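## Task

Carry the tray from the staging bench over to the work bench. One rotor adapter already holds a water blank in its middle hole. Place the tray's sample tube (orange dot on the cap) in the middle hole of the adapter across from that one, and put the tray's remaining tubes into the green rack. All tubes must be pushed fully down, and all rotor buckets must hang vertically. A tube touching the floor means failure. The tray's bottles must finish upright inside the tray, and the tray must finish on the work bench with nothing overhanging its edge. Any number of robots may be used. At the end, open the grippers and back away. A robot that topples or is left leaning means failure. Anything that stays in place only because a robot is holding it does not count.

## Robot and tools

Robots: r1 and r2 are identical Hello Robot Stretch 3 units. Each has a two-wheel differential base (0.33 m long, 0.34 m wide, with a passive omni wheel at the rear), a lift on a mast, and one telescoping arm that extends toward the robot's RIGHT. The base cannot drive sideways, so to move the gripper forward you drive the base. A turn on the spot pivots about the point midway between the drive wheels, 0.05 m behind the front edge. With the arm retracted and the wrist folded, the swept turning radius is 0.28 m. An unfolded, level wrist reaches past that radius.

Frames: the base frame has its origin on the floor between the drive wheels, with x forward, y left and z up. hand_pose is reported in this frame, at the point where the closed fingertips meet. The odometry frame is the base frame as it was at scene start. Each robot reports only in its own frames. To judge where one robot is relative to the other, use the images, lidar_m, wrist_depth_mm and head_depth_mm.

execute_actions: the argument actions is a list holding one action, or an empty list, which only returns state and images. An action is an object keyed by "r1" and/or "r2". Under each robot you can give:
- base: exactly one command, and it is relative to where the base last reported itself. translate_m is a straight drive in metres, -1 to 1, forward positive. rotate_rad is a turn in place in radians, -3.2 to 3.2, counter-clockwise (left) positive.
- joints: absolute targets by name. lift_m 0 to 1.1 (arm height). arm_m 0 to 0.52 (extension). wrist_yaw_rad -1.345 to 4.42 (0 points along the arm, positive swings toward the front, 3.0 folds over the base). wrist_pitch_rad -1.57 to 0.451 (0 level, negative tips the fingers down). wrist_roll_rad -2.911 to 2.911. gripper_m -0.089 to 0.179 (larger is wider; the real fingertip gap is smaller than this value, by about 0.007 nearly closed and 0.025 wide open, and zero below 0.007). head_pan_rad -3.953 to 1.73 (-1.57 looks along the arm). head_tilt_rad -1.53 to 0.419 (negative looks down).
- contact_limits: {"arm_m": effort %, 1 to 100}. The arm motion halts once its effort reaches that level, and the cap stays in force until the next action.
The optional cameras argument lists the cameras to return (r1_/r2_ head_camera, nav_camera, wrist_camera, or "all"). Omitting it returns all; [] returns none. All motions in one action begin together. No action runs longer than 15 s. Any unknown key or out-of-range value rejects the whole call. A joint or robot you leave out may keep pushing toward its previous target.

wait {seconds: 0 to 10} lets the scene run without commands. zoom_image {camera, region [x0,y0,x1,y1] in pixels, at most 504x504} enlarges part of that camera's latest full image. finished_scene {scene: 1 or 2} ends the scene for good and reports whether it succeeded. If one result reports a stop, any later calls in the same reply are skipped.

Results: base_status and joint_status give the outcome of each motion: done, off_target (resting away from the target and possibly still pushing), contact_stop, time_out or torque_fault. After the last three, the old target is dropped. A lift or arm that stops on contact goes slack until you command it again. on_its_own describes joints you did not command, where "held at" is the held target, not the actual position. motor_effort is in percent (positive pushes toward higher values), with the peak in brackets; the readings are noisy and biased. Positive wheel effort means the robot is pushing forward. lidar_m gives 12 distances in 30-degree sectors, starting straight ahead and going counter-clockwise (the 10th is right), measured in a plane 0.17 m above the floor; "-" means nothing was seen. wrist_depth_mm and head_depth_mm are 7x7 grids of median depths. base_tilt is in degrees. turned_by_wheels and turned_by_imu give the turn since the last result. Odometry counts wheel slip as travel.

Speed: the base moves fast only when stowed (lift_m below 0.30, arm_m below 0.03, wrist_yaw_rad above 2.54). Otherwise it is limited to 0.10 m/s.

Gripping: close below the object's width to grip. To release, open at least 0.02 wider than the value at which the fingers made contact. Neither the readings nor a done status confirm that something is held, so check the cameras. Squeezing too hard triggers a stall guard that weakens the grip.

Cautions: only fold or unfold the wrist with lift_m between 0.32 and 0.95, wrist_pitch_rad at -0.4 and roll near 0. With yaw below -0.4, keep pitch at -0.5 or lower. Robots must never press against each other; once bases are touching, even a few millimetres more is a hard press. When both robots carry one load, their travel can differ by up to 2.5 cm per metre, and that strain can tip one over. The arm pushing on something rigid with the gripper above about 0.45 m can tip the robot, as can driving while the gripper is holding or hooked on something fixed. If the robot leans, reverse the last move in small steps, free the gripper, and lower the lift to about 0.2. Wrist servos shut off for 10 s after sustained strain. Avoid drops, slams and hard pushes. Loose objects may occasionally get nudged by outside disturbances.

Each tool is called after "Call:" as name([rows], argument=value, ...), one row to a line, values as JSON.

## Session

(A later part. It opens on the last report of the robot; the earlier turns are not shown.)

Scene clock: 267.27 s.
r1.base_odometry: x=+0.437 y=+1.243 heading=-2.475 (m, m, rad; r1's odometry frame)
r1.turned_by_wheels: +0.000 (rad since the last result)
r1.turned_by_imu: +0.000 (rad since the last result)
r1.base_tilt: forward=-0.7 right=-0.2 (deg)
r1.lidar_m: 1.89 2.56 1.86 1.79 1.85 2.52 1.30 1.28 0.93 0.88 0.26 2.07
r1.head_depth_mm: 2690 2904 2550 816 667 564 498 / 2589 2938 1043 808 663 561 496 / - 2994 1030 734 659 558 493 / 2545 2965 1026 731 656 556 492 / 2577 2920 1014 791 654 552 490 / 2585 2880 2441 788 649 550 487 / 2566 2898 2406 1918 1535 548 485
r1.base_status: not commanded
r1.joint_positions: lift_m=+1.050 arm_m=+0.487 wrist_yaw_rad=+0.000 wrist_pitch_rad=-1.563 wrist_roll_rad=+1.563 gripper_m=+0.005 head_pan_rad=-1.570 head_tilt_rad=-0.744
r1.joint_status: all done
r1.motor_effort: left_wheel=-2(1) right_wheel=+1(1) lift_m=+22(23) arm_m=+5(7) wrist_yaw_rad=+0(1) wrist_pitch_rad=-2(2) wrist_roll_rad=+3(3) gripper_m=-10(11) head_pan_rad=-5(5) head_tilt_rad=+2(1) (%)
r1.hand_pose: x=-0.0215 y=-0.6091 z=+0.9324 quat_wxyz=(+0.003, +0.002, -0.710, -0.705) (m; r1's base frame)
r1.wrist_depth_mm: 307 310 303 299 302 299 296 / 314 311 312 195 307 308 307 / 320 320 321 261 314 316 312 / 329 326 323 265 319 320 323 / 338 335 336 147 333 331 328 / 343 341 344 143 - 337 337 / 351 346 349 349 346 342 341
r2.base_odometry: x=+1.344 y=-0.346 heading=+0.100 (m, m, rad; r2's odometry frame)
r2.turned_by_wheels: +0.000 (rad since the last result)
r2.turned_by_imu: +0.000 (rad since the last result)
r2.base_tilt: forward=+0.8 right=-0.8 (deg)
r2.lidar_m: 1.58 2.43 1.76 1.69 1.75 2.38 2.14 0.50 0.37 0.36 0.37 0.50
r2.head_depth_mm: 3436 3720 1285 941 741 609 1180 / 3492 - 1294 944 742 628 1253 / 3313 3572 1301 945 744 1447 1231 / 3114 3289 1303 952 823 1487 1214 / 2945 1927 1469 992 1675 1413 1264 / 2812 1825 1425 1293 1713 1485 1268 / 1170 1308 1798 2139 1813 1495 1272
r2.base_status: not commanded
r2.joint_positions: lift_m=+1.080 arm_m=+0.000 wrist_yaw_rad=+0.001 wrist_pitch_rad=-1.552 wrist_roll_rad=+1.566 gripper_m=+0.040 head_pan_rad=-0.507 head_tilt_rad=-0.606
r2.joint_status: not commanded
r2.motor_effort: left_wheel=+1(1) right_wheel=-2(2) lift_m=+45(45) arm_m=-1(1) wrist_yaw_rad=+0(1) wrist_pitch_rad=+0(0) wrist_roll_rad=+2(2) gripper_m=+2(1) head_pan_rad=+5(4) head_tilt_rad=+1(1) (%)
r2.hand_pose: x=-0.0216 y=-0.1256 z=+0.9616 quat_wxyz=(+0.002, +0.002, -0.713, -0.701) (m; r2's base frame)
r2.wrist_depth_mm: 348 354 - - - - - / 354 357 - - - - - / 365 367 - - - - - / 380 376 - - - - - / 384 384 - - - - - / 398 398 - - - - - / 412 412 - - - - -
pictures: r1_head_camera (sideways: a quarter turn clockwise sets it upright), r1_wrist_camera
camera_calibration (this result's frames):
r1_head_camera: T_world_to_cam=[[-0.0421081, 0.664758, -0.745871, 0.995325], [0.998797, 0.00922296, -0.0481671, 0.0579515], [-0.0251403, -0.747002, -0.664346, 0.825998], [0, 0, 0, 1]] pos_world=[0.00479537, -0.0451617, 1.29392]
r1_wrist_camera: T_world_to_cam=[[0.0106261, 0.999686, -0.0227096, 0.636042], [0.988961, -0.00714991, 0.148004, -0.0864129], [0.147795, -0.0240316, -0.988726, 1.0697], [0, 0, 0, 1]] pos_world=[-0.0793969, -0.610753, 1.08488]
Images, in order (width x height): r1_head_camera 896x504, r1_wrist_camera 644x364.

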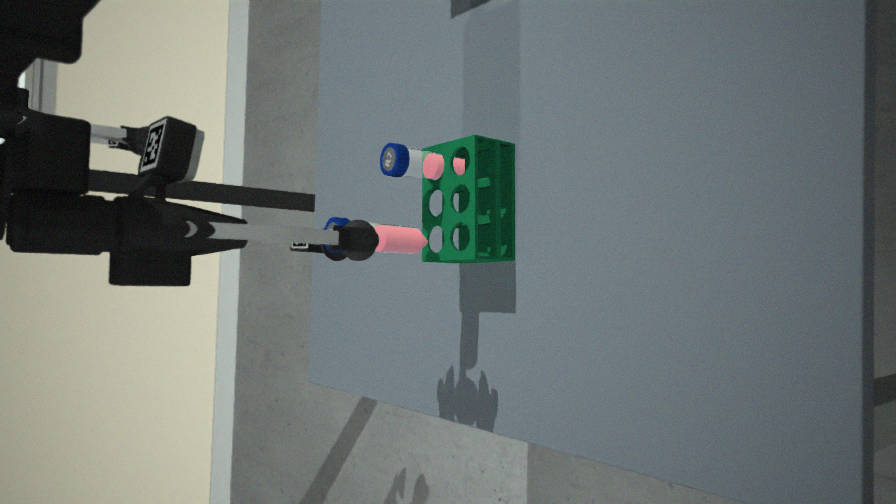

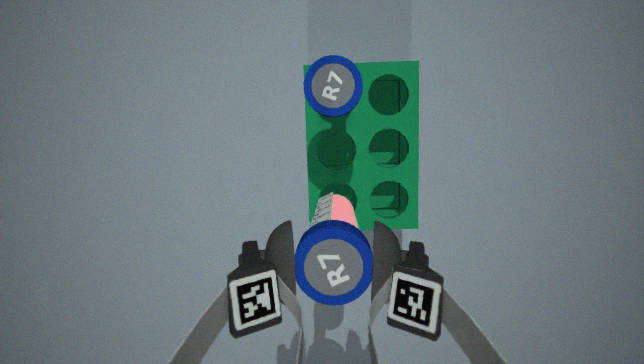

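Call:
execute_actions([
  {"r1":{"joints":{"lift_m":1.03,"arm_m":0.484},"base":{"translate_m":-0.002}}},
], cameras=["r1_wrist_camera","r1_head_camera"])

Call:
execute_actions([
  {"r1":{"joints":{"lift_m":0.988}}},
], cameras=["r1_wrist_camera","r1_head_camera"])

Call:
execute_actions([
  {"r1":{"joints":{"gripper_m":0.058}}},
], cameras=[])

Call:
execute_actions([
  {"r1":{"joints":{"lift_m":1.09}}},
], cameras=["r1_wrist_camera","r1_head_camera"])

Call:
execute_actions([
  {"r1":{"joints":{"arm_m":0.373},"base":{"translate_m":-0.532}}},
], cameras=[])

Call:
execute_actions([
  {"r1":{"joints":{"lift_m":1.02}}},
], cameras=["r1_wrist_camera"])

Scene clock: 271.70 s.
r1.base_odometry: x=+0.439 y=+1.244 heading=-2.475 (m, m, rad; r1's odometry frame)
r1.turned_by_wheels: +0.000 (rad since the last result)
r1.turned_by_imu: +0.000 (rad since the last result)
r1.base_tilt: forward=-0.7 right=-0.3 (deg)
r1.lidar_m: 1.89 2.57 1.86 1.79 1.85 2.51 1.30 1.27 0.93 0.89 0.26 2.08
r1.head_depth_mm: - 2907 2542 815 666 564 499 / 2609 2904 1043 809 664 560 496 / - 1425 1028 729 657 558 494 / 2548 - 1818 738 656 555 492 / 2566 2892 1013 792 652 554 491 / 2583 2864 2432 791 647 550 487 / 2556 2893 2462 1910 1522 547 486
r1.base_status: done
r1.joint_positions: lift_m=+1.030 arm_m=+0.484 wrist_yaw_rad=+0.000 wrist_pitch_rad=-1.563 wrist_roll_rad=+1.563 gripper_m=+0.005 head_pan_rad=-1.570 head_tilt_rad=-0.744
r1.joint_status: all done
r1.motor_effort: left_wheel=+0(5) right_wheel=+0(3) lift_m=+22(23) arm_m=-5(5) wrist_yaw_rad=+0(0) wrist_pitch_rad=-1(1) wrist_roll_rad=+3(4) gripper_m=-9(10) head_pan_rad=-5(4) head_tilt_rad=+2(1) (%)
r1.hand_pose: x=-0.0215 y=-0.6070 z=+0.9124 quat_wxyz=(+0.003, +0.002, -0.710, -0.705) (m; r1's base frame)
r1.wrist_depth_mm: 287 288 285 288 283 284 280 / 295 295 290 175 287 295 287 / 302 301 297 244 292 297 293 / 308 305 306 246 298 302 300 / 320 314 313 147 308 309 305 / 319 317 318 144 - 315 316 / 332 326 330 326 324 326 322
r2.base_odometry: x=+1.344 y=-0.346 heading=+0.100 (m, m, rad; r2's odometry frame)
r2.turned_by_wheels: +0.000 (rad since the last result)
r2.turned_by_imu: +0.000 (rad since the last result)
r2.base_tilt: forward=+0.8 right=-0.8 (deg)
r2.lidar_m: 1.59 2.42 1.76 1.69 1.75 2.37 2.14 0.50 0.37 0.36 0.37 0.50
r2.head_depth_mm: 3446 3709 1283 939 740 610 1180 / 3517 - 1296 945 743 626 1257 / 3307 3602 1300 947 746 1446 1238 / 3087 3304 1307 952 824 1481 1213 / 2951 1927 1466 989 1674 1417 1267 / 2819 1830 1424 1293 1709 1496 1269 / 1170 1307 1800 2138 1821 1499 1274
r2.base_status: not commanded
r2.joint_positions: lift_m=+1.080 arm_m=+0.000 wrist_yaw_rad=+0.001 wrist_pitch_rad=-1.552 wrist_roll_rad=+1.566 gripper_m=+0.040 head_pan_rad=-0.507 head_tilt_rad=-0.606
r2.joint_status: not commanded
r2.motor_effort: left_wheel=+2(2) right_wheel=-3(3) lift_m=+45(45) arm_m=-1(1) wrist_yaw_rad=+1(0) wrist_pitch_rad=+0(0) wrist_roll_rad=+2(2) gripper_m=+1(0) head_pan_rad=+4(5) head_tilt_rad=+2(1) (%)
r2.hand_pose: x=-0.0216 y=-0.1256 z=+0.9616 quat_wxyz=(+0.002, +0.002, -0.713, -0.701) (m; r2's base frame)
r2.wrist_depth_mm: 349 349 - - - - - / 355 359 - - - - - / 364 368 - - - - - / 373 378 - - - - - / 385 386 - - - - - / 397 398 - - - - - / 407 408 - - - - -
pictures: r1_head_camera (sideways: a quarter turn clockwise sets it upright), r1_wrist_camera
camera_calibration (this result's frames):
r1_head_camera: T_world_to_cam=[[-0.0421081, 0.664758, -0.745871, 0.995325], [0.998797, 0.00922296, -0.0481671, 0.0579515], [-0.0251403, -0.747002, -0.664346, 0.825998], [0, 0, 0, 1]] pos_world=[0.00479537, -0.0451617, 1.29392]
r1_wrist_camera: T_world_to_cam=[[0.010626, 0.999686, -0.0227105, 0.633439], [0.988961, -0.00714971, 0.148004, -0.0834374], [0.147795, -0.0240325, -0.988726, 1.04998], [0, 0, 0, 1]] pos_world=[-0.0793969, -0.608603, 1.06488]
Images, in order (width x height): r1_head_camera 896x504, r1_wrist_camera 644x364.

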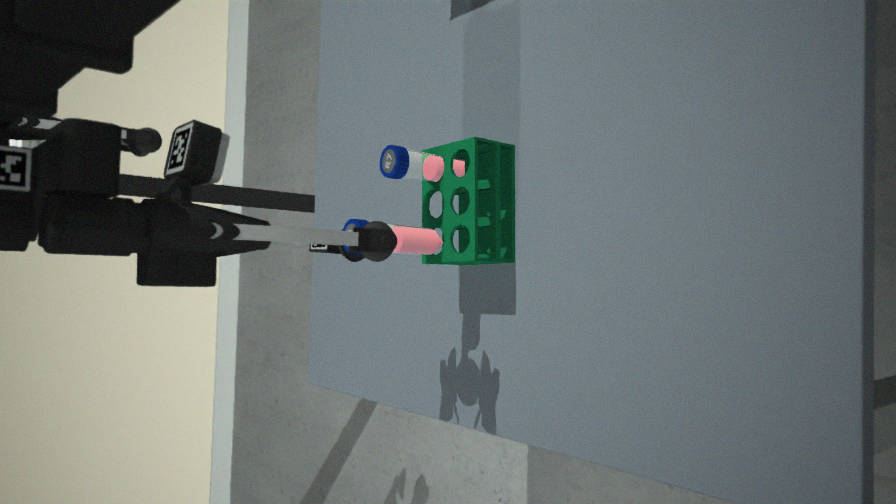

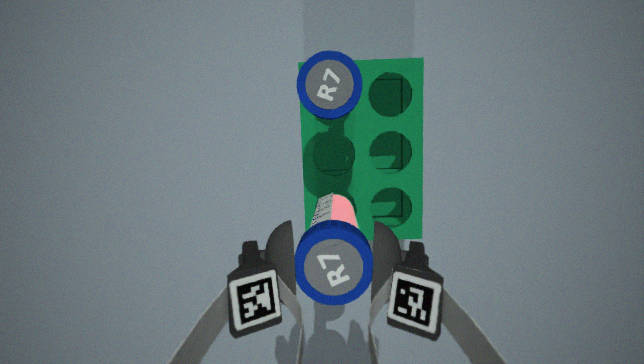

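Scene clock: 272.90 s.
r1.base_odometry: x=+0.439 y=+1.244 heading=-2.475 (m, m, rad; r1's odometry frame)
r1.turned_by_wheels: +0.000 (rad since the last result)
r1.turned_by_imu: +0.000 (rad since the last result)
r1.base_tilt: forward=-0.7 right=-0.2 (deg)
r1.lidar_m: 1.89 2.56 1.87 1.79 1.86 2.51 1.30 1.28 0.93 0.89 0.26 2.08
r1.head_depth_mm: 2513 - 1009 816 668 564 498 / - 2965 1038 809 664 561 496 / - 2899 1028 728 658 558 493 / 2534 - 1002 733 654 556 492 / 2536 2899 1017 793 651 553 489 / 2571 2907 2446 789 648 549 488 / 2570 2893 2429 1913 1524 547 485
r1.base_status: not commanded
r1.joint_positions: lift_m=+0.988 arm_m=+0.484 wrist_yaw_rad=+0.000 wrist_pitch_rad=-1.563 wrist_roll_rad=+1.563 gripper_m=+0.005 head_pan_rad=-1.570 head_tilt_rad=-0.744
r1.joint_status: all done
r1.motor_effort: left_wheel=-1(1) right_wheel=+2(1) lift_m=+23(21) arm_m=-6(5) wrist_yaw_rad=+0(0) wrist_pitch_rad=-2(1) wrist_roll_rad=+4(4) gripper_m=-11(10) head_pan_rad=-4(5) head_tilt_rad=+2(1) (%)
r1.hand_pose: x=-0.0215 y=-0.6070 z=+0.8704 quat_wxyz=(+0.003, +0.002, -0.710, -0.705) (m; r1's base frame)
r1.wrist_depth_mm: 250 247 247 244 245 245 241 / 252 254 248 135 220 251 245 / 258 260 259 198 197 253 253 / 264 264 262 207 202 260 258 / 271 270 267 147 238 268 264 / 278 276 274 144 - 272 269 / 284 281 281 280 282 278 277
r2.base_odometry: x=+1.344 y=-0.346 heading=+0.100 (m, m, rad; r2's odometry frame)
r2.turned_by_wheels: +0.000 (rad since the last result)
r2.turned_by_imu: +0.000 (rad since the last result)
r2.base_tilt: forward=+0.8 right=-0.8 (deg)
r2.lidar_m: 1.59 2.43 1.77 1.69 1.75 2.38 2.14 0.50 0.37 0.36 0.37 0.50
r2.head_depth_mm: 3421 3677 1289 941 740 610 1181 / 3508 - 1295 945 743 629 1259 / 3308 3556 1301 948 744 1446 1231 / 3138 3292 1304 950 822 1487 1214 / 2944 1929 1474 991 1677 1416 1265 / 2821 1833 1421 1297 1706 1499 1263 / 1170 1306 1798 2144 1821 1493 1272
r2.base_status: not commanded
r2.joint_positions: lift_m=+1.080 arm_m=+0.000 wrist_yaw_rad=+0.001 wrist_pitch_rad=-1.552 wrist_roll_rad=+1.566 gripper_m=+0.040 head_pan_rad=-0.507 head_tilt_rad=-0.606
r2.joint_status: not commanded
r2.motor_effort: left_wheel=+2(2) right_wheel=-2(3) lift_m=+45(46) arm_m=-1(1) wrist_yaw_rad=-1(0) wrist_pitch_rad=+0(0) wrist_roll_rad=+2(3) gripper_m=+1(0) head_pan_rad=+5(5) head_tilt_rad=+2(1) (%)
r2.hand_pose: x=-0.0216 y=-0.1256 z=+0.9616 quat_wxyz=(+0.002, +0.002, -0.713, -0.701) (m; r2's base frame)
r2.wrist_depth_mm: 347 353 - - - - - / 356 358 - - - - - / 364 369 - - - - - / 375 375 - - - - - / 387 388 - - - - - / 396 400 - - - - - / 407 406 - - - - -
pictures: r1_head_camera (sideways: a quarter turn clockwise sets it upright), r1_wrist_camera
camera_calibration (this result's frames):
r1_head_camera: T_world_to_cam=[[-0.0421081, 0.664758, -0.745871, 0.995325], [0.998797, 0.00922285, -0.0481671, 0.0579515], [-0.0251404, -0.747002, -0.664346, 0.825998], [0, 0, 0, 1]] pos_world=[0.00479537, -0.0451617, 1.29392]
r1_wrist_camera: T_world_to_cam=[[0.0106243, 0.999686, -0.0227104, 0.632485], [0.988961, -0.00714807, 0.148004, -0.0772217], [0.147795, -0.0240321, -0.988726, 1.00846], [0, 0, 0, 1]] pos_world=[-0.0793969, -0.608603, 1.02289]
Images, in order (width x height): r1_head_camera 896x504, r1_wrist_camera 644x364.

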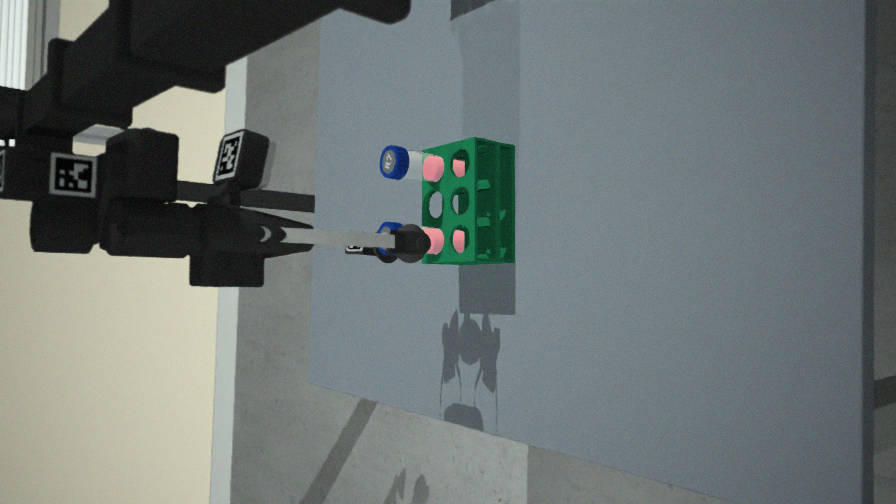

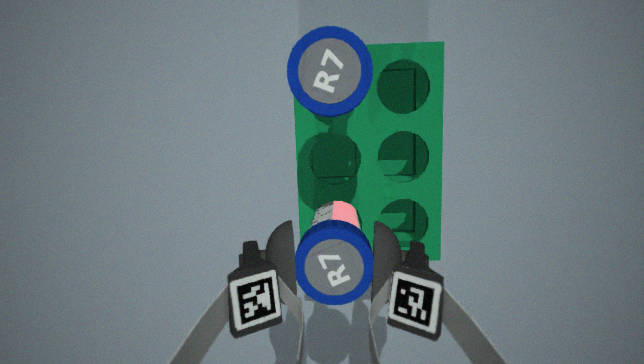

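Scene clock: 273.90 s.
r1.base_odometry: x=+0.439 y=+1.244 heading=-2.475 (m, m, rad; r1's odometry frame)
r1.turned_by_wheels: +0.000 (rad since the last result)
r1.turned_by_imu: +0.000 (rad since the last result)
r1.base_tilt: forward=-0.7 right=-0.3 (deg)
r1.lidar_m: 1.90 2.57 1.87 1.79 1.85 2.52 1.30 1.28 0.92 0.89 0.26 2.08
r1.head_depth_mm: 2511 - 1010 814 666 565 499 / - 2944 1041 810 664 561 496 / - 2902 1031 729 659 557 494 / 2552 - 1005 744 654 556 492 / 2576 2892 1012 793 650 552 488 / 2561 2903 2431 788 648 550 487 / 2586 2876 2418 1920 1530 547 486
r1.base_status: not commanded
r1.joint_positions: lift_m=+0.988 arm_m=+0.484 wrist_yaw_rad=+0.000 wrist_pitch_rad=-1.563 wrist_roll_rad=+1.563 gripper_m=+0.058 head_pan_rad=-1.570 head_tilt_rad=-0.744
r1.joint_status: all done
r1.motor_effort: left_wheel=-2(2) right_wheel=+1(1) lift_m=+22(22) arm_m=-6(6) wrist_yaw_rad=+0(1) wrist_pitch_rad=-2(1) wrist_roll_rad=+3(4) gripper_m=+0(79) head_pan_rad=-5(4) head_tilt_rad=+2(1) (%)
r1.hand_pose: x=-0.0215 y=-0.6070 z=+0.8704 quat_wxyz=(+0.003, +0.002, -0.710, -0.705) (m; r1's base frame)
r1.wrist_depth_mm: 248 248 247 244 243 244 243 / 252 254 253 135 220 251 248 / 259 256 257 197 197 253 254 / 267 264 265 205 203 257 260 / 269 271 272 151 208 263 263 / 280 277 - 147 - 271 270 / 283 283 282 281 282 279 278
r2.base_odometry: x=+1.344 y=-0.346 heading=+0.100 (m, m, rad; r2's odometry frame)
r2.turned_by_wheels: +0.000 (rad since the last result)
r2.turned_by_imu: +0.000 (rad since the last result)
r2.base_tilt: forward=+0.7 right=-0.9 (deg)
r2.lidar_m: 1.59 2.43 1.76 1.69 1.75 2.38 2.14 0.50 0.37 0.36 0.37 0.50
r2.head_depth_mm: 3441 3641 1288 941 741 610 1182 / 3507 - 1294 944 743 628 1260 / 3300 3590 1303 946 745 1449 1237 / 3131 3283 1306 950 823 1484 1207 / 2954 1934 1475 992 1681 1414 1269 / 2798 1829 1421 1293 1712 1488 1269 / 1170 1311 1799 2147 1823 1494 1269
r2.base_status: not commanded
r2.joint_positions: lift_m=+1.080 arm_m=+0.000 wrist_yaw_rad=+0.001 wrist_pitch_rad=-1.552 wrist_roll_rad=+1.566 gripper_m=+0.040 head_pan_rad=-0.507 head_tilt_rad=-0.606
r2.joint_status: not commanded
r2.motor_effort: left_wheel=+2(2) right_wheel=-3(3) lift_m=+45(45) arm_m=-1(1) wrist_yaw_rad=-1(0) wrist_pitch_rad=+0(0) wrist_roll_rad=+2(2) gripper_m=+0(0) head_pan_rad=+4(5) head_tilt_rad=+2(1) (%)
r2.hand_pose: x=-0.0216 y=-0.1256 z=+0.9616 quat_wxyz=(+0.002, +0.002, -0.713, -0.701) (m; r2's base frame)
r2.wrist_depth_mm: 345 348 - - - - - / 359 358 - - - - - / 364 370 - - - - - / 374 376 - - - - - / 380 388 - - - - - / 400 397 - - - - - / 412 403 - - - - -
pictures: none
No camera images: the call's "cameras" was empty. Leave "cameras" out to get every camera's image.

Scene clock: 275.67 s.
r1.base_odometry: x=+0.439 y=+1.244 heading=-2.475 (m, m, rad; r1's odometry frame)
r1.turned_by_wheels: +0.000 (rad since the last result)
r1.turned_by_imu: +0.000 (rad since the last result)
r1.base_tilt: forward=-0.7 right=-0.3 (deg)
r1.lidar_m: 1.89 2.56 1.86 1.79 1.85 2.51 1.30 1.27 0.92 0.88 0.26 2.07
r1.head_depth_mm: 2573 2914 2581 814 665 563 498 / 2532 2909 1045 811 663 562 495 / 1883 2890 1032 729 660 558 493 / - 2933 1000 732 653 555 492 / 2577 2850 1013 792 650 552 490 / 2574 2919 2440 788 647 550 487 / 2585 2879 2423 1916 1535 548 485
r1.base_status: not commanded
r1.joint_positions: lift_m=+1.090 arm_m=+0.484 wrist_yaw_rad=+0.000 wrist_pitch_rad=-1.563 wrist_roll_rad=+1.563 gripper_m=+0.058 head_pan_rad=-1.570 head_tilt_rad=-0.744
r1.joint_status: all done
r1.motor_effort: left_wheel=-2(1) right_wheel=+1(1) lift_m=+26(27) arm_m=-5(6) wrist_yaw_rad=+0(1) wrist_pitch_rad=-2(2) wrist_roll_rad=+4(4) gripper_m=+0(0) head_pan_rad=-4(5) head_tilt_rad=+1(2) (%)
r1.hand_pose: x=-0.0215 y=-0.6070 z=+0.9722 quat_wxyz=(+0.003, +0.002, -0.710, -0.705) (m; r1's base frame)
r1.wrist_depth_mm: 340 345 345 339 340 340 336 / 352 351 348 349 342 346 345 / 362 358 354 300 356 353 351 / 366 365 365 305 360 359 354 / 376 381 371 370 371 374 366 / 386 385 - 378 - 379 377 / 397 395 395 395 393 387 386
r2.base_odometry: x=+1.344 y=-0.346 heading=+0.100 (m, m, rad; r2's odometry frame)
r2.turned_by_wheels: +0.000 (rad since the last result)
r2.turned_by_imu: +0.000 (rad since the last result)
r2.base_tilt: forward=+0.7 right=-0.9 (deg)
r2.lidar_m: 1.59 2.44 1.76 1.69 1.75 2.38 2.14 0.50 0.37 0.36 0.37 0.50
r2.head_depth_mm: 3379 3645 1288 941 740 611 1183 / 3493 - 1293 945 744 628 1255 / 3294 3571 1298 948 743 1451 1232 / 3117 3257 1306 951 821 1485 1209 / 2952 1949 1467 992 1684 1419 1265 / 2820 1833 1419 1289 1713 1494 1267 / 1170 1306 1796 2152 1819 1496 1270
r2.base_status: not commanded
r2.joint_positions: lift_m=+1.080 arm_m=+0.000 wrist_yaw_rad=+0.001 wrist_pitch_rad=-1.552 wrist_roll_rad=+1.566 gripper_m=+0.040 head_pan_rad=-0.507 head_tilt_rad=-0.606
r2.joint_status: not commanded
r2.motor_effort: left_wheel=+1(2) right_wheel=-2(2) lift_m=+45(46) arm_m=-1(1) wrist_yaw_rad=+0(0) wrist_pitch_rad=+0(0) wrist_roll_rad=+2(3) gripper_m=+0(0) head_pan_rad=+5(5) head_tilt_rad=+2(2) (%)
r2.hand_pose: x=-0.0216 y=-0.1256 z=+0.9616 quat_wxyz=(+0.002, +0.002, -0.713, -0.701) (m; r2's base frame)
r2.wrist_depth_mm: 344 351 - - - - - / 353 358 - - - - - / 365 372 - - - - - / 374 378 - - - - - / 389 385 - - - - - / 399 399 - - - - - / 403 412 - - - - -
pictures: r1_head_camera (sideways: a quarter turn clockwise sets it upright), r1_wrist_camera
camera_calibration (this result's frames):
r1_head_camera: T_world_to_cam=[[-0.0421081, 0.664758, -0.745872, 0.995325], [0.998797, 0.00922284, -0.0481671, 0.0579515], [-0.0251404, -0.747002, -0.664346, 0.825998], [0, 0, 0, 1]] pos_world=[0.00479537, -0.0451617, 1.29392]
r1_wrist_camera: T_world_to_cam=[[0.0106259, 0.999686, -0.0227103, 0.634796], [0.988961, -0.00714958, 0.148004, -0.0922854], [0.147795, -0.0240322, -0.988726, 1.10909], [0, 0, 0, 1]] pos_world=[-0.0793969, -0.608603, 1.12466]
Images, in order (width x height): r1_head_camera 896x504, r1_wrist_camera 644x364.

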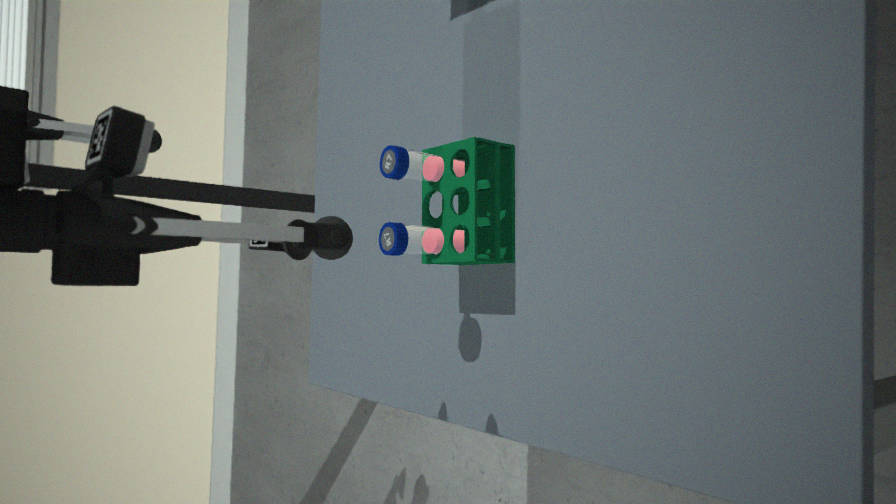

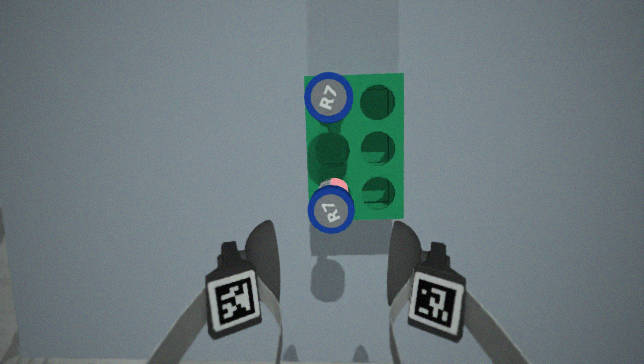

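Scene clock: 281.93 s.
r1.base_odometry: x=+0.857 y=+1.573 heading=-2.475 (m, m, rad; r1's odometry frame)
r1.turned_by_wheels: +0.000 (rad since the last result)
r1.turned_by_imu: -0.001 (rad since the last result)
r1.base_tilt: forward=-0.7 right=-0.3 (deg)
r1.lidar_m: 2.42 2.55 1.85 1.78 1.85 2.50 0.96 0.78 0.93 0.90 0.93 0.68
r1.head_depth_mm: 2578 2915 1054 815 667 563 508 / 2655 2943 1042 812 636 532 506 / 2616 2980 1034 703 624 555 504 / 2533 - 1021 747 622 553 501 / 2597 2923 1014 765 619 550 500 / 2582 2889 1002 755 600 496 497 / 1221 2826 997 779 448 485 495
r1.base_status: done
r1.joint_positions: lift_m=+1.090 arm_m=+0.373 wrist_yaw_rad=+0.000 wrist_pitch_rad=-1.563 wrist_roll_rad=+1.563 gripper_m=+0.058 head_pan_rad=-1.570 head_tilt_rad=-0.744
r1.joint_status: all done
r1.motor_effort: left_wheel=-2(4) right_wheel=+1(3) lift_m=+27(26) arm_m=-6(7) wrist_yaw_rad=+0(1) wrist_pitch_rad=-1(2) wrist_roll_rad=+3(3) gripper_m=+0(1) head_pan_rad=-5(4) head_tilt_rad=+1(1) (%)
r1.hand_pose: x=-0.0215 y=-0.4960 z=+0.9722 quat_wxyz=(+0.003, +0.002, -0.710, -0.705) (m; r1's base frame)
r1.wrist_depth_mm: 349 345 344 344 339 339 338 / 346 347 345 337 344 349 345 / 359 205 295 348 345 345 309 / 374 225 366 302 351 355 - / 379 370 365 338 364 369 - / 385 380 - 379 - 369 - / 395 392 387 367 378 307 -
r2.base_odometry: x=+1.344 y=-0.346 heading=+0.100 (m, m, rad; r2's odometry frame)
r2.turned_by_wheels: +0.000 (rad since the last result)
r2.turned_by_imu: +0.000 (rad since the last result)
r2.base_tilt: forward=+0.6 right=-0.8 (deg)
r2.lidar_m: 1.59 2.44 1.76 1.69 1.75 2.38 2.14 0.50 0.37 0.36 0.37 0.50
r2.head_depth_mm: 3405 3618 1285 944 739 611 1179 / 3502 - 1290 944 743 628 1256 / 3320 3604 1302 948 744 1446 1239 / 3130 3292 1303 951 822 1487 1210 / 2954 1925 1469 990 1675 1414 1270 / 2804 1828 1426 1293 1717 1499 1267 / 1169 1310 1806 2151 1820 1498 1272
r2.base_status: not commanded
r2.joint_positions: lift_m=+1.080 arm_m=+0.000 wrist_yaw_rad=+0.001 wrist_pitch_rad=-1.552 wrist_roll_rad=+1.566 gripper_m=+0.040 head_pan_rad=-0.507 head_tilt_rad=-0.606
r2.joint_status: not commanded
r2.motor_effort: left_wheel=+2(1) right_wheel=-3(3) lift_m=+46(45) arm_m=-1(1) wrist_yaw_rad=-1(0) wrist_pitch_rad=+0(0) wrist_roll_rad=+2(2) gripper_m=+0(0) head_pan_rad=+5(5) head_tilt_rad=+2(2) (%)
r2.hand_pose: x=-0.0216 y=-0.1256 z=+0.9616 quat_wxyz=(+0.002, +0.002, -0.713, -0.701) (m; r2's base frame)
r2.wrist_depth_mm: 346 349 - - - - - / 357 355 - - - - - / 366 371 - - - - - / 371 376 - - - - - / 390 387 - - - - - / 396 395 - - - - - / 407 408 - - - - -
pictures: none
No camera images: the call's "cameras" was empty. Leave "cameras" out to get every camera's image.

Scene clock: 283.40 s.
r1.base_odometry: x=+0.857 y=+1.573 heading=-2.475 (m, m, rad; r1's odometry frame)
r1.turned_by_wheels: +0.000 (rad since the last result)
r1.turned_by_imu: +0.000 (rad since the last result)
r1.base_tilt: forward=-0.8 right=-0.2 (deg)
r1.lidar_m: 2.43 2.56 1.86 1.79 1.85 2.51 0.96 0.78 0.93 0.89 0.93 0.68
r1.head_depth_mm: - 3011 1051 815 667 566 508 / - 2994 1003 811 637 533 507 / - 2948 993 704 624 555 503 / 2528 - 962 749 622 553 501 / 2566 2879 1011 765 620 550 499 / 2565 2901 1003 753 601 497 497 / 1224 2862 996 780 448 485 495
r1.base_status: not commanded
r1.joint_positions: lift_m=+1.020 arm_m=+0.373 wrist_yaw_rad=+0.000 wrist_pitch_rad=-1.563 wrist_roll_rad=+1.563 gripper_m=+0.058 head_pan_rad=-1.570 head_tilt_rad=-0.744
r1.joint_status: all done
r1.motor_effort: left_wheel=-1(2) right_wheel=+1(1) lift_m=+22(28) arm_m=-6(6) wrist_yaw_rad=-1(0) wrist_pitch_rad=-2(1) wrist_roll_rad=+4(4) gripper_m=+0(1) head_pan_rad=-5(5) head_tilt_rad=+1(2) (%)
r1.hand_pose: x=-0.0215 y=-0.4960 z=+0.9024 quat_wxyz=(+0.003, +0.002, -0.710, -0.705) (m; r1's base frame)
r1.wrist_depth_mm: 282 280 279 277 274 275 274 / 151 212 277 227 231 278 244 / 144 157 286 278 279 283 263 / 150 164 291 171 285 290 268 / 304 291 297 188 294 296 268 / 314 287 - 245 - 302 267 / 316 269 316 280 282 302 268
r2.base_odometry: x=+1.344 y=-0.346 heading=+0.100 (m, m, rad; r2's odometry frame)
r2.turned_by_wheels: +0.000 (rad since the last result)
r2.turned_by_imu: +0.000 (rad since the last result)
r2.base_tilt: forward=+0.6 right=-0.7 (deg)
r2.lidar_m: 1.59 2.43 1.76 1.69 1.75 2.37 2.14 0.50 0.37 0.36 0.37 0.50
r2.head_depth_mm: 3466 3650 1287 940 741 611 1181 / 3478 - 1289 942 743 629 1253 / 3283 3563 1304 947 745 1443 1235 / 3122 3302 1308 953 822 1485 1213 / 2958 1930 1467 991 1678 1422 1267 / 2812 1831 1423 1293 1709 1496 1268 / 1172 1307 1804 2139 1815 1494 1272
r2.base_status: not commanded
r2.joint_positions: lift_m=+1.080 arm_m=+0.000 wrist_yaw_rad=+0.001 wrist_pitch_rad=-1.552 wrist_roll_rad=+1.566 gripper_m=+0.040 head_pan_rad=-0.507 head_tilt_rad=-0.606
r2.joint_status: not commanded
r2.motor_effort: left_wheel=+2(1) right_wheel=-2(2) lift_m=+45(46) arm_m=-1(1) wrist_yaw_rad=-1(0) wrist_pitch_rad=+0(0) wrist_roll_rad=+2(2) gripper_m=+0(0) head_pan_rad=+5(5) head_tilt_rad=+2(1) (%)
r2.hand_pose: x=-0.0216 y=-0.1256 z=+0.9616 quat_wxyz=(+0.002, +0.002, -0.713, -0.701) (m; r2's base frame)
r2.wrist_depth_mm: 345 350 - - - - - / 355 356 - - - - - / 365 370 - - - - - / 373 375 - - - - - / 383 384 - - - - - / 394 402 - - - - - / 409 407 - - - - -
pictures: r1_wrist_camera
camera_calibration (this result's frames):
r1_wrist_camera: T_world_to_cam=[[0.0106224, 0.999686, -0.0227142, 0.522257], [0.988961, -0.00714554, 0.148004, -0.0811648], [0.147796, -0.0240356, -0.988726, 1.04278], [0, 0, 0, 1]] pos_world=[-0.0793969, -0.497609, 1.0549]
Images, in order (width x height): r1_wrist_camera 644x364.

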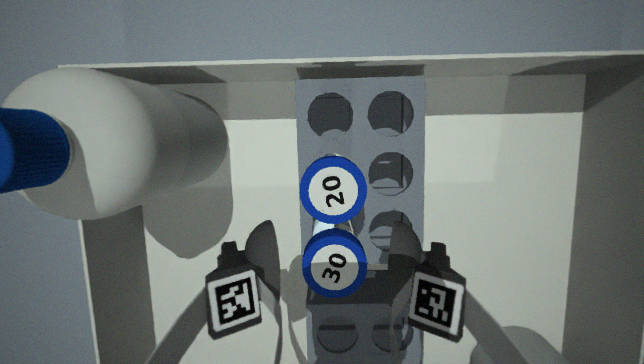

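Call:
execute_actions([
  {"r1":{"joints":{"arm_m":0.374},"base":{"translate_m":0.011}}},
], cameras=["r1_wrist_camera"])

Call:
execute_actions([
  {"r1":{"joints":{"lift_m":0.99}}},
], cameras=[])

Call:
execute_actions([
  {"r1":{"joints":{"gripper_m":0.005}}},
], cameras=[])

Call:
execute_actions([
  {"r1":{"joints":{"lift_m":1.1}}},
], cameras=["r1_wrist_camera"])

Call:
execute_actions([
  {"r1":{"base":{"translate_m":0.521},"joints":{"wrist_roll_rad":0}}},
], cameras=[])

Call:
execute_actions([
  {"r1":{"joints":{"lift_m":1.06,"arm_m":0.435}}},
], cameras=["r1_wrist_camera","r1_head_camera"])

Scene clock: 287.37 s.
r1.base_odometry: x=+0.849 y=+1.567 heading=-2.475 (m, m, rad; r1's odometry frame)
r1.turned_by_wheels: +0.000 (rad since the last result)
r1.turned_by_imu: +0.000 (rad since the last result)
r1.base_tilt: forward=-0.7 right=-0.3 (deg)
r1.lidar_m: 2.41 2.56 1.86 1.78 1.84 2.50 0.97 0.79 0.93 0.89 0.92 0.68
r1.head_depth_mm: - 2992 1053 815 667 564 508 / - 2985 1006 808 625 530 506 / - 2981 993 704 623 556 503 / 2546 - 963 759 620 552 501 / 2570 2905 1015 766 618 550 500 / 2588 2925 1004 759 585 488 497 / 1217 2810 998 784 598 491 496
r1.base_status: done
r1.joint_positions: lift_m=+1.020 arm_m=+0.374 wrist_yaw_rad=+0.000 wrist_pitch_rad=-1.563 wrist_roll_rad=+1.563 gripper_m=+0.058 head_pan_rad=-1.570 head_tilt_rad=-0.744
r1.joint_status: all done
r1.motor_effort: left_wheel=-1(2) right_wheel=+1(4) lift_m=+22(22) arm_m=+5(6) wrist_yaw_rad=+0(0) wrist_pitch_rad=-2(2) wrist_roll_rad=+3(3) gripper_m=+1(1) head_pan_rad=-5(5) head_tilt_rad=+2(2) (%)
r1.hand_pose: x=-0.0215 y=-0.4961 z=+0.9024 quat_wxyz=(+0.003, +0.002, -0.710, -0.705) (m; r1's base frame)
r1.wrist_depth_mm: 277 277 277 275 273 271 268 / 144 164 280 245 273 278 264 / 143 157 284 226 282 281 267 / 154 198 294 170 287 289 266 / 304 291 300 175 295 294 266 / 312 287 - 247 - 301 265 / 322 268 315 276 276 292 258
r2.base_odometry: x=+1.344 y=-0.346 heading=+0.100 (m, m, rad; r2's odometry frame)
r2.turned_by_wheels: +0.000 (rad since the last result)
r2.turned_by_imu: +0.000 (rad since the last result)
r2.base_tilt: forward=+0.8 right=-0.8 (deg)
r2.lidar_m: 1.59 2.43 1.76 1.69 1.75 2.37 2.14 0.50 0.37 0.36 0.37 0.50
r2.head_depth_mm: 3425 3662 1291 939 741 610 1179 / 3501 - 1295 942 742 628 1257 / 3274 3585 1303 947 744 1445 1235 / 3133 3286 1306 950 823 1490 1214 / 2946 1937 1475 991 1676 1417 1269 / 2809 1832 1432 1292 1709 1493 1272 / 1171 1306 1792 2139 1812 1502 1274
r2.base_status: not commanded
r2.joint_positions: lift_m=+1.080 arm_m=+0.000 wrist_yaw_rad=+0.001 wrist_pitch_rad=-1.552 wrist_roll_rad=+1.566 gripper_m=+0.040 head_pan_rad=-0.507 head_tilt_rad=-0.606
r2.joint_status: not commanded
r2.motor_effort: left_wheel=+2(2) right_wheel=-3(2) lift_m=+45(45) arm_m=-1(1) wrist_yaw_rad=+0(0) wrist_pitch_rad=+0(0) wrist_roll_rad=+2(2) gripper_m=+0(0) head_pan_rad=+5(5) head_tilt_rad=+2(1) (%)
r2.hand_pose: x=-0.0216 y=-0.1256 z=+0.9616 quat_wxyz=(+0.002, +0.002, -0.713, -0.701) (m; r2's base frame)
r2.wrist_depth_mm: 348 347 - - - - - / 353 361 - - - - - / 367 365 - - - - - / 377 375 - - - - - / 382 388 - - - - - / 402 397 - - - - - / 412 414 - - - - -
pictures: r1_wrist_camera
camera_calibration (this result's frames):
r1_wrist_camera: T_world_to_cam=[[0.0106219, 0.999686, -0.0227141, 0.522403], [0.988961, -0.00714514, 0.148004, -0.0811657], [0.147796, -0.0240354, -0.988726, 1.04278], [0, 0, 0, 1]] pos_world=[-0.0793969, -0.497755, 1.0549]
Images, in order (width x height): r1_wrist_camera 644x364.

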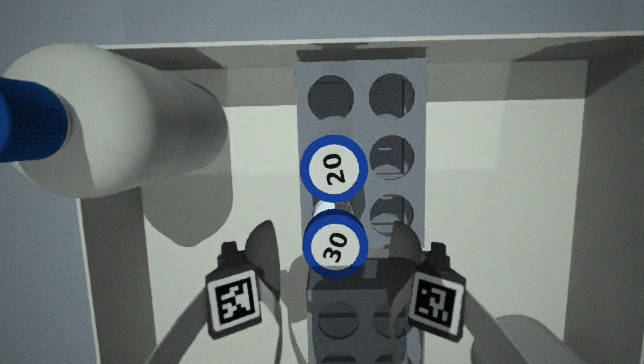

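Scene clock: 288.43 s.
r1.base_odometry: x=+0.849 y=+1.567 heading=-2.475 (m, m, rad; r1's odometry frame)
r1.turned_by_wheels: +0.000 (rad since the last result)
r1.turned_by_imu: +0.000 (rad since the last result)
r1.base_tilt: forward=-0.7 right=-0.3 (deg)
r1.lidar_m: 2.41 2.57 1.86 1.78 1.84 2.51 0.97 0.79 0.93 0.89 0.92 0.67
r1.head_depth_mm: 2493 - 1009 817 667 564 508 / 2485 2983 1024 812 625 531 506 / 2474 - 956 705 622 555 505 / 2539 2865 - 762 621 553 501 / 2581 2925 1016 765 617 550 499 / 2592 2898 1003 762 585 488 496 / 1219 2862 997 782 599 492 496
r1.base_status: not commanded
r1.joint_positions: lift_m=+0.990 arm_m=+0.374 wrist_yaw_rad=+0.000 wrist_pitch_rad=-1.563 wrist_roll_rad=+1.563 gripper_m=+0.058 head_pan_rad=-1.570 head_tilt_rad=-0.744
r1.joint_status: all done
r1.motor_effort: left_wheel=-2(0) right_wheel=+0(1) lift_m=+22(24) arm_m=+4(5) wrist_yaw_rad=+0(0) wrist_pitch_rad=-1(2) wrist_roll_rad=+3(3) gripper_m=+0(0) head_pan_rad=-4(5) head_tilt_rad=+2(1) (%)
r1.hand_pose: x=-0.0215 y=-0.4961 z=+0.8724 quat_wxyz=(+0.003, +0.002, -0.710, -0.705) (m; r1's base frame)
r1.wrist_depth_mm: 248 247 211 215 220 224 227 / 122 164 253 195 194 247 247 / 121 150 256 197 197 254 253 / 129 196 263 140 228 260 255 / 217 268 267 156 237 266 261 / 226 272 - 147 - 273 269 / 225 267 282 251 249 277 255
r2.base_odometry: x=+1.344 y=-0.346 heading=+0.100 (m, m, rad; r2's odometry frame)
r2.turned_by_wheels: +0.000 (rad since the last result)
r2.turned_by_imu: +0.000 (rad since the last result)
r2.base_tilt: forward=+0.6 right=-0.8 (deg)
r2.lidar_m: 1.59 2.43 1.76 1.69 1.75 2.38 2.14 0.50 0.37 0.36 0.37 0.50
r2.head_depth_mm: 3414 3638 1294 941 741 611 1180 / 3488 - 1296 946 742 628 1253 / 3302 3600 1301 948 743 1446 1238 / 3140 3276 1305 952 822 1483 1211 / 2944 1933 1470 992 1677 1416 1266 / 2809 1828 1425 1297 1704 1493 1265 / 1171 1303 1808 2143 1822 1493 1270
r2.base_status: not commanded
r2.joint_positions: lift_m=+1.080 arm_m=+0.000 wrist_yaw_rad=+0.001 wrist_pitch_rad=-1.552 wrist_roll_rad=+1.566 gripper_m=+0.040 head_pan_rad=-0.507 head_tilt_rad=-0.606
r2.joint_status: not commanded
r2.motor_effort: left_wheel=+1(2) right_wheel=-2(3) lift_m=+45(45) arm_m=-1(1) wrist_yaw_rad=+0(0) wrist_pitch_rad=+0(0) wrist_roll_rad=+2(2) gripper_m=+1(1) head_pan_rad=+5(5) head_tilt_rad=+2(1) (%)
r2.hand_pose: x=-0.0216 y=-0.1256 z=+0.9616 quat_wxyz=(+0.002, +0.002, -0.713, -0.701) (m; r2's base frame)
r2.wrist_depth_mm: 346 352 - - - - - / 355 358 - - - - - / 364 366 - - - - - / 375 377 - - - - - / 384 388 - - - - - / 398 398 - - - - - / 411 405 - - - - -
pictures: none
No camera images: the call's "cameras" was empty. Leave "cameras" out to get every camera's image.

Scene clock: 289.43 s.
r1.base_odometry: x=+0.849 y=+1.567 heading=-2.475 (m, m, rad; r1's odometry frame)
r1.turned_by_wheels: +0.000 (rad since the last result)
r1.turned_by_imu: +0.000 (rad since the last result)
r1.base_tilt: forward=-0.8 right=-0.3 (deg)
r1.lidar_m: 2.41 2.56 1.86 1.78 1.85 2.51 0.97 0.79 0.93 0.89 0.93 0.67
r1.head_depth_mm: 2502 - 1007 817 668 563 507 / 2516 2943 1023 809 625 530 505 / 2455 - 955 705 623 555 504 / 2547 2860 - 760 620 553 501 / 2581 2912 1010 764 617 549 499 / 2566 2886 1002 760 586 489 497 / 1219 2860 991 779 599 492 495
r1.base_status: not commanded
r1.joint_positions: lift_m=+0.990 arm_m=+0.374 wrist_yaw_rad=+0.000 wrist_pitch_rad=-1.563 wrist_roll_rad=+1.563 gripper_m=+0.005 head_pan_rad=-1.570 head_tilt_rad=-0.744
r1.joint_status: all done
r1.motor_effort: left_wheel=-1(1) right_wheel=+0(1) lift_m=+22(22) arm_m=+6(6) wrist_yaw_rad=+0(1) wrist_pitch_rad=-1(1) wrist_roll_rad=+4(3) gripper_m=-10(86) head_pan_rad=-5(4) head_tilt_rad=+2(1) (%)
r1.hand_pose: x=-0.0215 y=-0.4961 z=+0.8724 quat_wxyz=(+0.003, +0.002, -0.710, -0.705) (m; r1's base frame)
r1.wrist_depth_mm: 247 249 210 214 219 222 227 / 122 164 252 194 193 250 244 / 122 151 255 197 198 254 250 / 129 199 262 140 229 260 257 / 214 268 268 144 261 266 260 / 227 273 275 143 - 271 269 / 225 280 285 250 249 274 257
r2.base_odometry: x=+1.344 y=-0.346 heading=+0.100 (m, m, rad; r2's odometry frame)
r2.turned_by_wheels: +0.000 (rad since the last result)
r2.turned_by_imu: +0.000 (rad since the last result)
r2.base_tilt: forward=+0.8 right=-0.8 (deg)
r2.lidar_m: 1.59 2.43 1.76 1.69 1.75 2.37 2.14 0.50 0.37 0.36 0.37 0.50
r2.head_depth_mm: 3410 3687 1286 937 741 610 1177 / 3444 - 1296 943 745 628 1258 / 3284 3581 1297 949 743 1447 1237 / 3114 3286 1309 950 823 1484 1211 / 2958 1935 1468 993 1677 1414 1264 / 2787 1825 1423 1287 1712 1494 1271 / 1173 1307 1801 2157 1817 1494 1271
r2.base_status: not commanded
r2.joint_positions: lift_m=+1.080 arm_m=+0.000 wrist_yaw_rad=+0.001 wrist_pitch_rad=-1.552 wrist_roll_rad=+1.566 gripper_m=+0.040 head_pan_rad=-0.507 head_tilt_rad=-0.606
r2.joint_status: not commanded
r2.motor_effort: left_wheel=+1(2) right_wheel=-2(2) lift_m=+45(46) arm_m=-1(1) wrist_yaw_rad=-1(1) wrist_pitch_rad=+0(0) wrist_roll_rad=+2(2) gripper_m=+1(0) head_pan_rad=+5(4) head_tilt_rad=+2(2) (%)
r2.hand_pose: x=-0.0216 y=-0.1256 z=+0.9616 quat_wxyz=(+0.002, +0.002, -0.713, -0.701) (m; r2's base frame)
r2.wrist_depth_mm: 350 353 - - - - - / 357 358 - - - - - / 371 367 - - - - - / 372 379 - - - - - / 382 388 - - - - - / 399 398 - - - - - / 407 405 - - - - -
pictures: none
No camera images: the call's "cameras" was empty. Leave "cameras" out to get every camera's image.

Scene clock: 291.27 s.
r1.base_odometry: x=+0.849 y=+1.567 heading=-2.475 (m, m, rad; r1's odometry frame)
r1.turned_by_wheels: +0.000 (rad since the last result)
r1.turned_by_imu: +0.000 (rad since the last result)
r1.base_tilt: forward=-0.8 right=-0.3 (deg)
r1.lidar_m: 2.41 2.56 1.86 1.79 1.85 2.50 0.97 0.79 0.93 0.89 0.93 0.68
r1.head_depth_mm: 2594 2927 1050 817 667 563 508 / 2604 2964 1040 810 624 530 506 / 2604 2963 1030 705 622 555 503 / 2490 2965 1020 749 619 553 501 / 2584 2903 1014 765 618 550 499 / 2600 2906 1008 759 586 489 497 / 1222 2873 995 783 600 492 495
r1.base_status: not commanded
r1.joint_positions: lift_m=+1.100 arm_m=+0.374 wrist_yaw_rad=+0.000 wrist_pitch_rad=-1.563 wrist_roll_rad=+1.563 gripper_m=+0.005 head_pan_rad=-1.570 head_tilt_rad=-0.744
r1.joint_status: all done
r1.motor_effort: left_wheel=+0(1) right_wheel=+1(1) lift_m=+27(25) arm_m=+5(5) wrist_yaw_rad=-1(1) wrist_pitch_rad=-1(1) wrist_roll_rad=+3(3) gripper_m=-10(10) head_pan_rad=-4(5) head_tilt_rad=+1(1) (%)
r1.hand_pose: x=-0.0215 y=-0.4961 z=+0.9822 quat_wxyz=(+0.003, +0.002, -0.710, -0.705) (m; r1's base frame)
r1.wrist_depth_mm: 351 354 352 352 355 349 350 / 359 357 332 335 354 351 - / 369 197 295 308 362 361 361 / 380 364 374 315 370 367 - / 381 385 380 170 376 373 - / 394 392 394 143 - 358 - / 407 402 395 363 377 286 -
r2.base_odometry: x=+1.344 y=-0.346 heading=+0.100 (m, m, rad; r2's odometry frame)
r2.turned_by_wheels: +0.000 (rad since the last result)
r2.turned_by_imu: +0.000 (rad since the last result)
r2.base_tilt: forward=+0.8 right=-0.8 (deg)
r2.lidar_m: 1.59 2.43 1.76 1.69 1.75 2.37 2.14 0.50 0.37 0.36 0.37 0.50
r2.head_depth_mm: 3442 3657 1294 940 740 610 1181 / 3503 - 1295 946 742 628 1253 / 3294 3583 1301 947 745 1445 1233 / 3143 3298 1304 949 821 1486 1213 / 2963 1929 1469 989 1682 1419 1269 / 2831 1822 1417 1295 1708 1486 1269 / 1170 1309 1806 2157 1816 1495 1266
r2.base_status: not commanded
r2.joint_positions: lift_m=+1.080 arm_m=+0.000 wrist_yaw_rad=+0.001 wrist_pitch_rad=-1.552 wrist_roll_rad=+1.566 gripper_m=+0.040 head_pan_rad=-0.507 head_tilt_rad=-0.606
r2.joint_status: not commanded
r2.motor_effort: left_wheel=+1(2) right_wheel=-2(2) lift_m=+45(46) arm_m=-1(1) wrist_yaw_rad=+0(0) wrist_pitch_rad=+0(0) wrist_roll_rad=+2(2) gripper_m=+1(0) head_pan_rad=+5(5) head_tilt_rad=+2(1) (%)
r2.hand_pose: x=-0.0216 y=-0.1256 z=+0.9616 quat_wxyz=(+0.002, +0.002, -0.713, -0.701) (m; r2's base frame)
r2.wrist_depth_mm: 349 354 - - - - - / 354 357 - - - - - / 371 369 - - - - - / 372 377 - - - - - / 388 391 - - - - - / 399 399 - - - - - / 411 408 - - - - -
pictures: r1_wrist_camera
camera_calibration (this result's frames):
r1_wrist_camera: T_world_to_cam=[[0.0106224, 0.999686, -0.0227141, 0.524215], [0.988961, -0.00714559, 0.148004, -0.092969], [0.147796, -0.0240355, -0.988726, 1.12163], [0, 0, 0, 1]] pos_world=[-0.0793969, -0.497756, 1.13465]
Images, in order (width x height): r1_wrist_camera 644x364.

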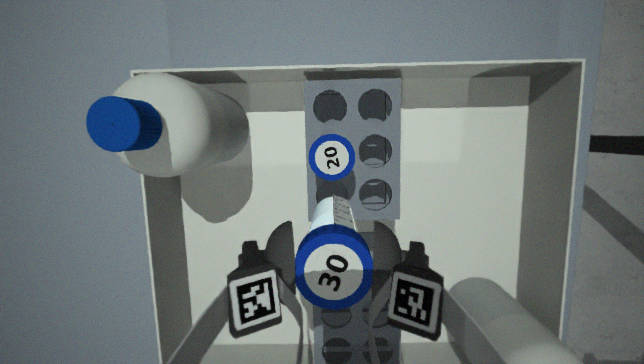

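Scene clock: 297.63 s.
r1.base_odometry: x=+0.439 y=+1.244 heading=-2.475 (m, m, rad; r1's odometry frame)
r1.turned_by_wheels: +0.000 (rad since the last result)
r1.turned_by_imu: +0.001 (rad since the last result)
r1.base_tilt: forward=-0.7 right=-0.3 (deg)
r1.lidar_m: 1.90 2.57 1.86 1.79 1.85 2.52 1.30 1.27 0.92 0.89 0.26 2.08
r1.head_depth_mm: 2563 2900 2585 816 667 565 499 / 2590 2877 1043 809 663 560 497 / 2620 2943 1468 727 658 557 494 / 2571 2965 2611 726 654 555 492 / 2589 2916 1014 793 650 553 489 / 2586 2881 2473 788 647 551 488 / 2571 2861 2404 1918 1530 548 486
r1.base_status: done
r1.joint_positions: lift_m=+1.100 arm_m=+0.374 wrist_yaw_rad=+0.000 wrist_pitch_rad=-1.563 wrist_roll_rad=+0.008 gripper_m=+0.005 head_pan_rad=-1.570 head_tilt_rad=-0.744
r1.joint_status: all done
r1.motor_effort: left_wheel=+0(2) right_wheel=+0(4) lift_m=+27(27) arm_m=+6(5) wrist_yaw_rad=-1(0) wrist_pitch_rad=-2(1) wrist_roll_rad=-3(6) gripper_m=-9(10) head_pan_rad=-4(4) head_tilt_rad=+1(1) (%)
r1.hand_pose: x=-0.0216 y=-0.4964 z=+0.9822 quat_wxyz=(+0.500, +0.496, -0.504, -0.501) (m; r1's base frame)
r1.wrist_depth_mm: - 356 352 351 347 346 349 / - - 361 301 298 355 357 / - - 366 359 337 367 361 / - - 375 380 372 370 373 / - - 385 171 381 378 371 / - - 396 144 - 388 382 / - - 410 400 401 398 399
r2.base_odometry: x=+1.344 y=-0.346 heading=+0.100 (m, m, rad; r2's odometry frame)
r2.turned_by_wheels: +0.000 (rad since the last result)
r2.turned_by_imu: +0.000 (rad since the last result)
r2.base_tilt: forward=+0.7 right=-0.8 (deg)
r2.lidar_m: 1.59 2.44 1.76 1.69 1.75 2.37 2.14 0.50 0.37 0.36 0.37 0.50
r2.head_depth_mm: 3447 3668 1291 940 741 609 1180 / 3503 - 1298 946 741 628 1255 / 3308 3556 1305 947 746 1447 1236 / 3085 3293 1303 950 822 1486 1209 / 2958 1931 1476 992 1674 1409 1263 / 2808 1836 1427 1289 1704 1492 1265 / 1171 1305 1805 2134 1812 1494 1275
r2.base_status: not commanded
r2.joint_positions: lift_m=+1.080 arm_m=+0.000 wrist_yaw_rad=+0.001 wrist_pitch_rad=-1.552 wrist_roll_rad=+1.566 gripper_m=+0.040 head_pan_rad=-0.507 head_tilt_rad=-0.606
r2.joint_status: not commanded
r2.motor_effort: left_wheel=+2(2) right_wheel=-2(2) lift_m=+45(45) arm_m=-1(1) wrist_yaw_rad=+0(1) wrist_pitch_rad=+0(0) wrist_roll_rad=+2(3) gripper_m=+0(0) head_pan_rad=+4(5) head_tilt_rad=+2(2) (%)
r2.hand_pose: x=-0.0216 y=-0.1256 z=+0.9616 quat_wxyz=(+0.002, +0.002, -0.713, -0.701) (m; r2's base frame)
r2.wrist_depth_mm: 348 351 - - - - - / 360 355 - - - - - / 368 369 - - - - - / 373 376 - - - - - / 385 390 - - - - - / 396 397 - - - - - / 415 405 - - - - -
pictures: none
No camera images: the call's "cameras" was empty. Leave "cameras" out to get every camera's image.

Scene clock: 299.23 s.
r1.base_odometry: x=+0.439 y=+1.244 heading=-2.475 (m, m, rad; r1's odometry frame)
r1.turned_by_wheels: +0.000 (rad since the last result)
r1.turned_by_imu: +0.000 (rad since the last result)
r1.base_tilt: forward=-0.7 right=-0.2 (deg)
r1.lidar_m: 1.89 2.57 1.86 1.79 1.86 2.52 1.30 1.28 0.92 0.89 0.26 2.08
r1.head_depth_mm: 2608 2904 2568 817 667 563 499 / 2585 2875 1044 810 662 561 495 / - 2905 1244 730 660 559 494 / 2571 2926 1026 729 654 555 492 / 2572 2879 1010 792 652 552 489 / 2579 2918 2439 788 647 550 487 / 2589 2873 2429 1908 1534 548 485
r1.base_status: not commanded
r1.joint_positions: lift_m=+1.060 arm_m=+0.435 wrist_yaw_rad=+0.000 wrist_pitch_rad=-1.563 wrist_roll_rad=+0.008 gripper_m=+0.005 head_pan_rad=-1.570 head_tilt_rad=-0.744
r1.joint_status: all done
r1.motor_effort: left_wheel=-1(1) right_wheel=+1(1) lift_m=+22(22) arm_m=+5(6) wrist_yaw_rad=+0(0) wrist_pitch_rad=-2(2) wrist_roll_rad=-3(3) gripper_m=-10(11) head_pan_rad=-5(4) head_tilt_rad=+1(1) (%)
r1.hand_pose: x=-0.0216 y=-0.5574 z=+0.9424 quat_wxyz=(+0.500, +0.496, -0.503, -0.500) (m; r1's base frame)
r1.wrist_depth_mm: - 316 315 312 310 311 309 / - 322 320 320 317 317 319 / - 335 325 324 268 321 325 / - 343 336 276 277 331 328 / - 344 346 170 336 338 336 / - 354 353 144 - 348 346 / - - 358 357 362 359 352
r2.base_odometry: x=+1.344 y=-0.346 heading=+0.100 (m, m, rad; r2's odometry frame)
r2.turned_by_wheels: +0.000 (rad since the last result)
r2.turned_by_imu: +0.000 (rad since the last result)
r2.base_tilt: forward=+0.8 right=-0.8 (deg)
r2.lidar_m: 1.58 2.43 1.76 1.69 1.75 2.38 2.14 0.50 0.37 0.36 0.37 0.50
r2.head_depth_mm: 3421 3650 1292 941 741 611 1183 / 3534 - 1297 946 743 629 1261 / 3304 3593 1304 945 744 1446 1233 / 3111 3263 1303 951 822 1487 1209 / 2957 1922 1474 992 1666 1416 1264 / 2832 1823 1424 1292 1708 1490 1263 / 1171 1312 1797 2140 1827 1494 1267
r2.base_status: not commanded
r2.joint_positions: lift_m=+1.080 arm_m=+0.000 wrist_yaw_rad=+0.001 wrist_pitch_rad=-1.552 wrist_roll_rad=+1.566 gripper_m=+0.040 head_pan_rad=-0.507 head_tilt_rad=-0.606
r2.joint_status: not commanded
r2.motor_effort: left_wheel=+1(2) right_wheel=-2(3) lift_m=+45(45) arm_m=-1(1) wrist_yaw_rad=-1(1) wrist_pitch_rad=+0(0) wrist_roll_rad=+2(2) gripper_m=+1(0) head_pan_rad=+5(5) head_tilt_rad=+2(2) (%)
r2.hand_pose: x=-0.0216 y=-0.1256 z=+0.9616 quat_wxyz=(+0.002, +0.002, -0.713, -0.701) (m; r2's base frame)
r2.wrist_depth_mm: 345 351 - - - - - / 357 363 - - - - - / 365 366 - - - - - / 382 378 - - - - - / 385 386 - - - - - / 394 399 - - - - - / 410 404 - - - - -
pictures: r1_head_camera (sideways: a quarter turn clockwise sets it upright), r1_wrist_camera
camera_calibration (this result's frames):
r1_head_camera: T_world_to_cam=[[-0.0421079, 0.664754, -0.745875, 0.99533], [0.998797, 0.00922234, -0.0481671, 0.0579515], [-0.0251405, -0.747006, -0.664342, 0.825993], [0, 0, 0, 1]] pos_world=[0.00479536, -0.0451618, 1.29392]
r1_wrist_camera: T_world_to_cam=[[-0.99955, 0.0258457, -0.0152227, 0.0128598], [0.0234269, 0.989599, 0.14193, 0.452967], [0.0187326, 0.141509, -0.98976, 1.1713], [0, 0, 0, 1]] pos_world=[-0.0196992, -0.614338, 1.09521]
Images, in order (width x height): r1_head_camera 896x504, r1_wrist_camera 644x364.

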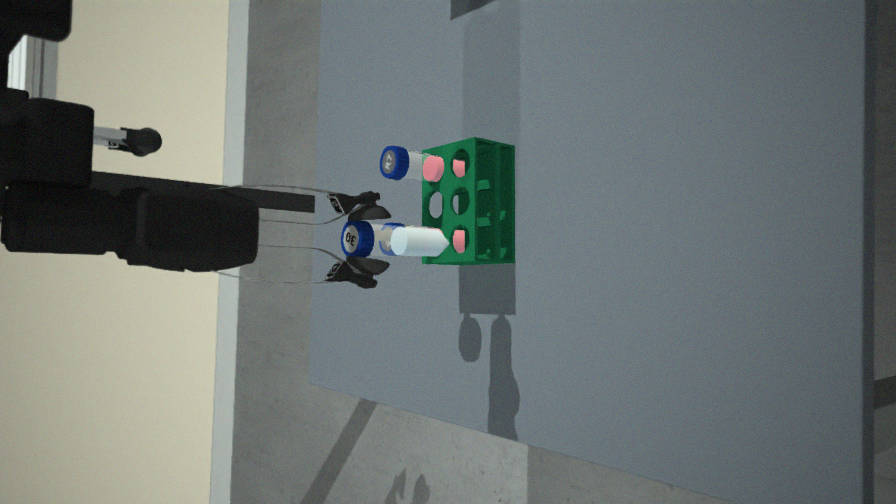

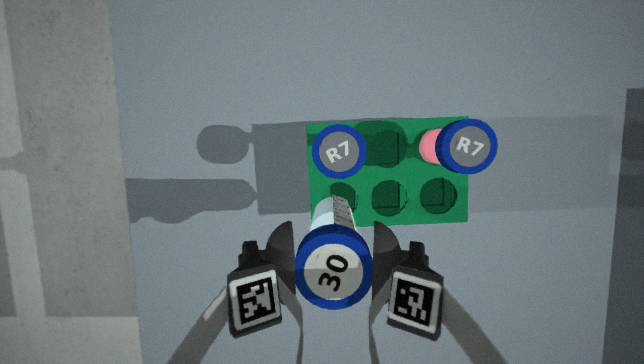

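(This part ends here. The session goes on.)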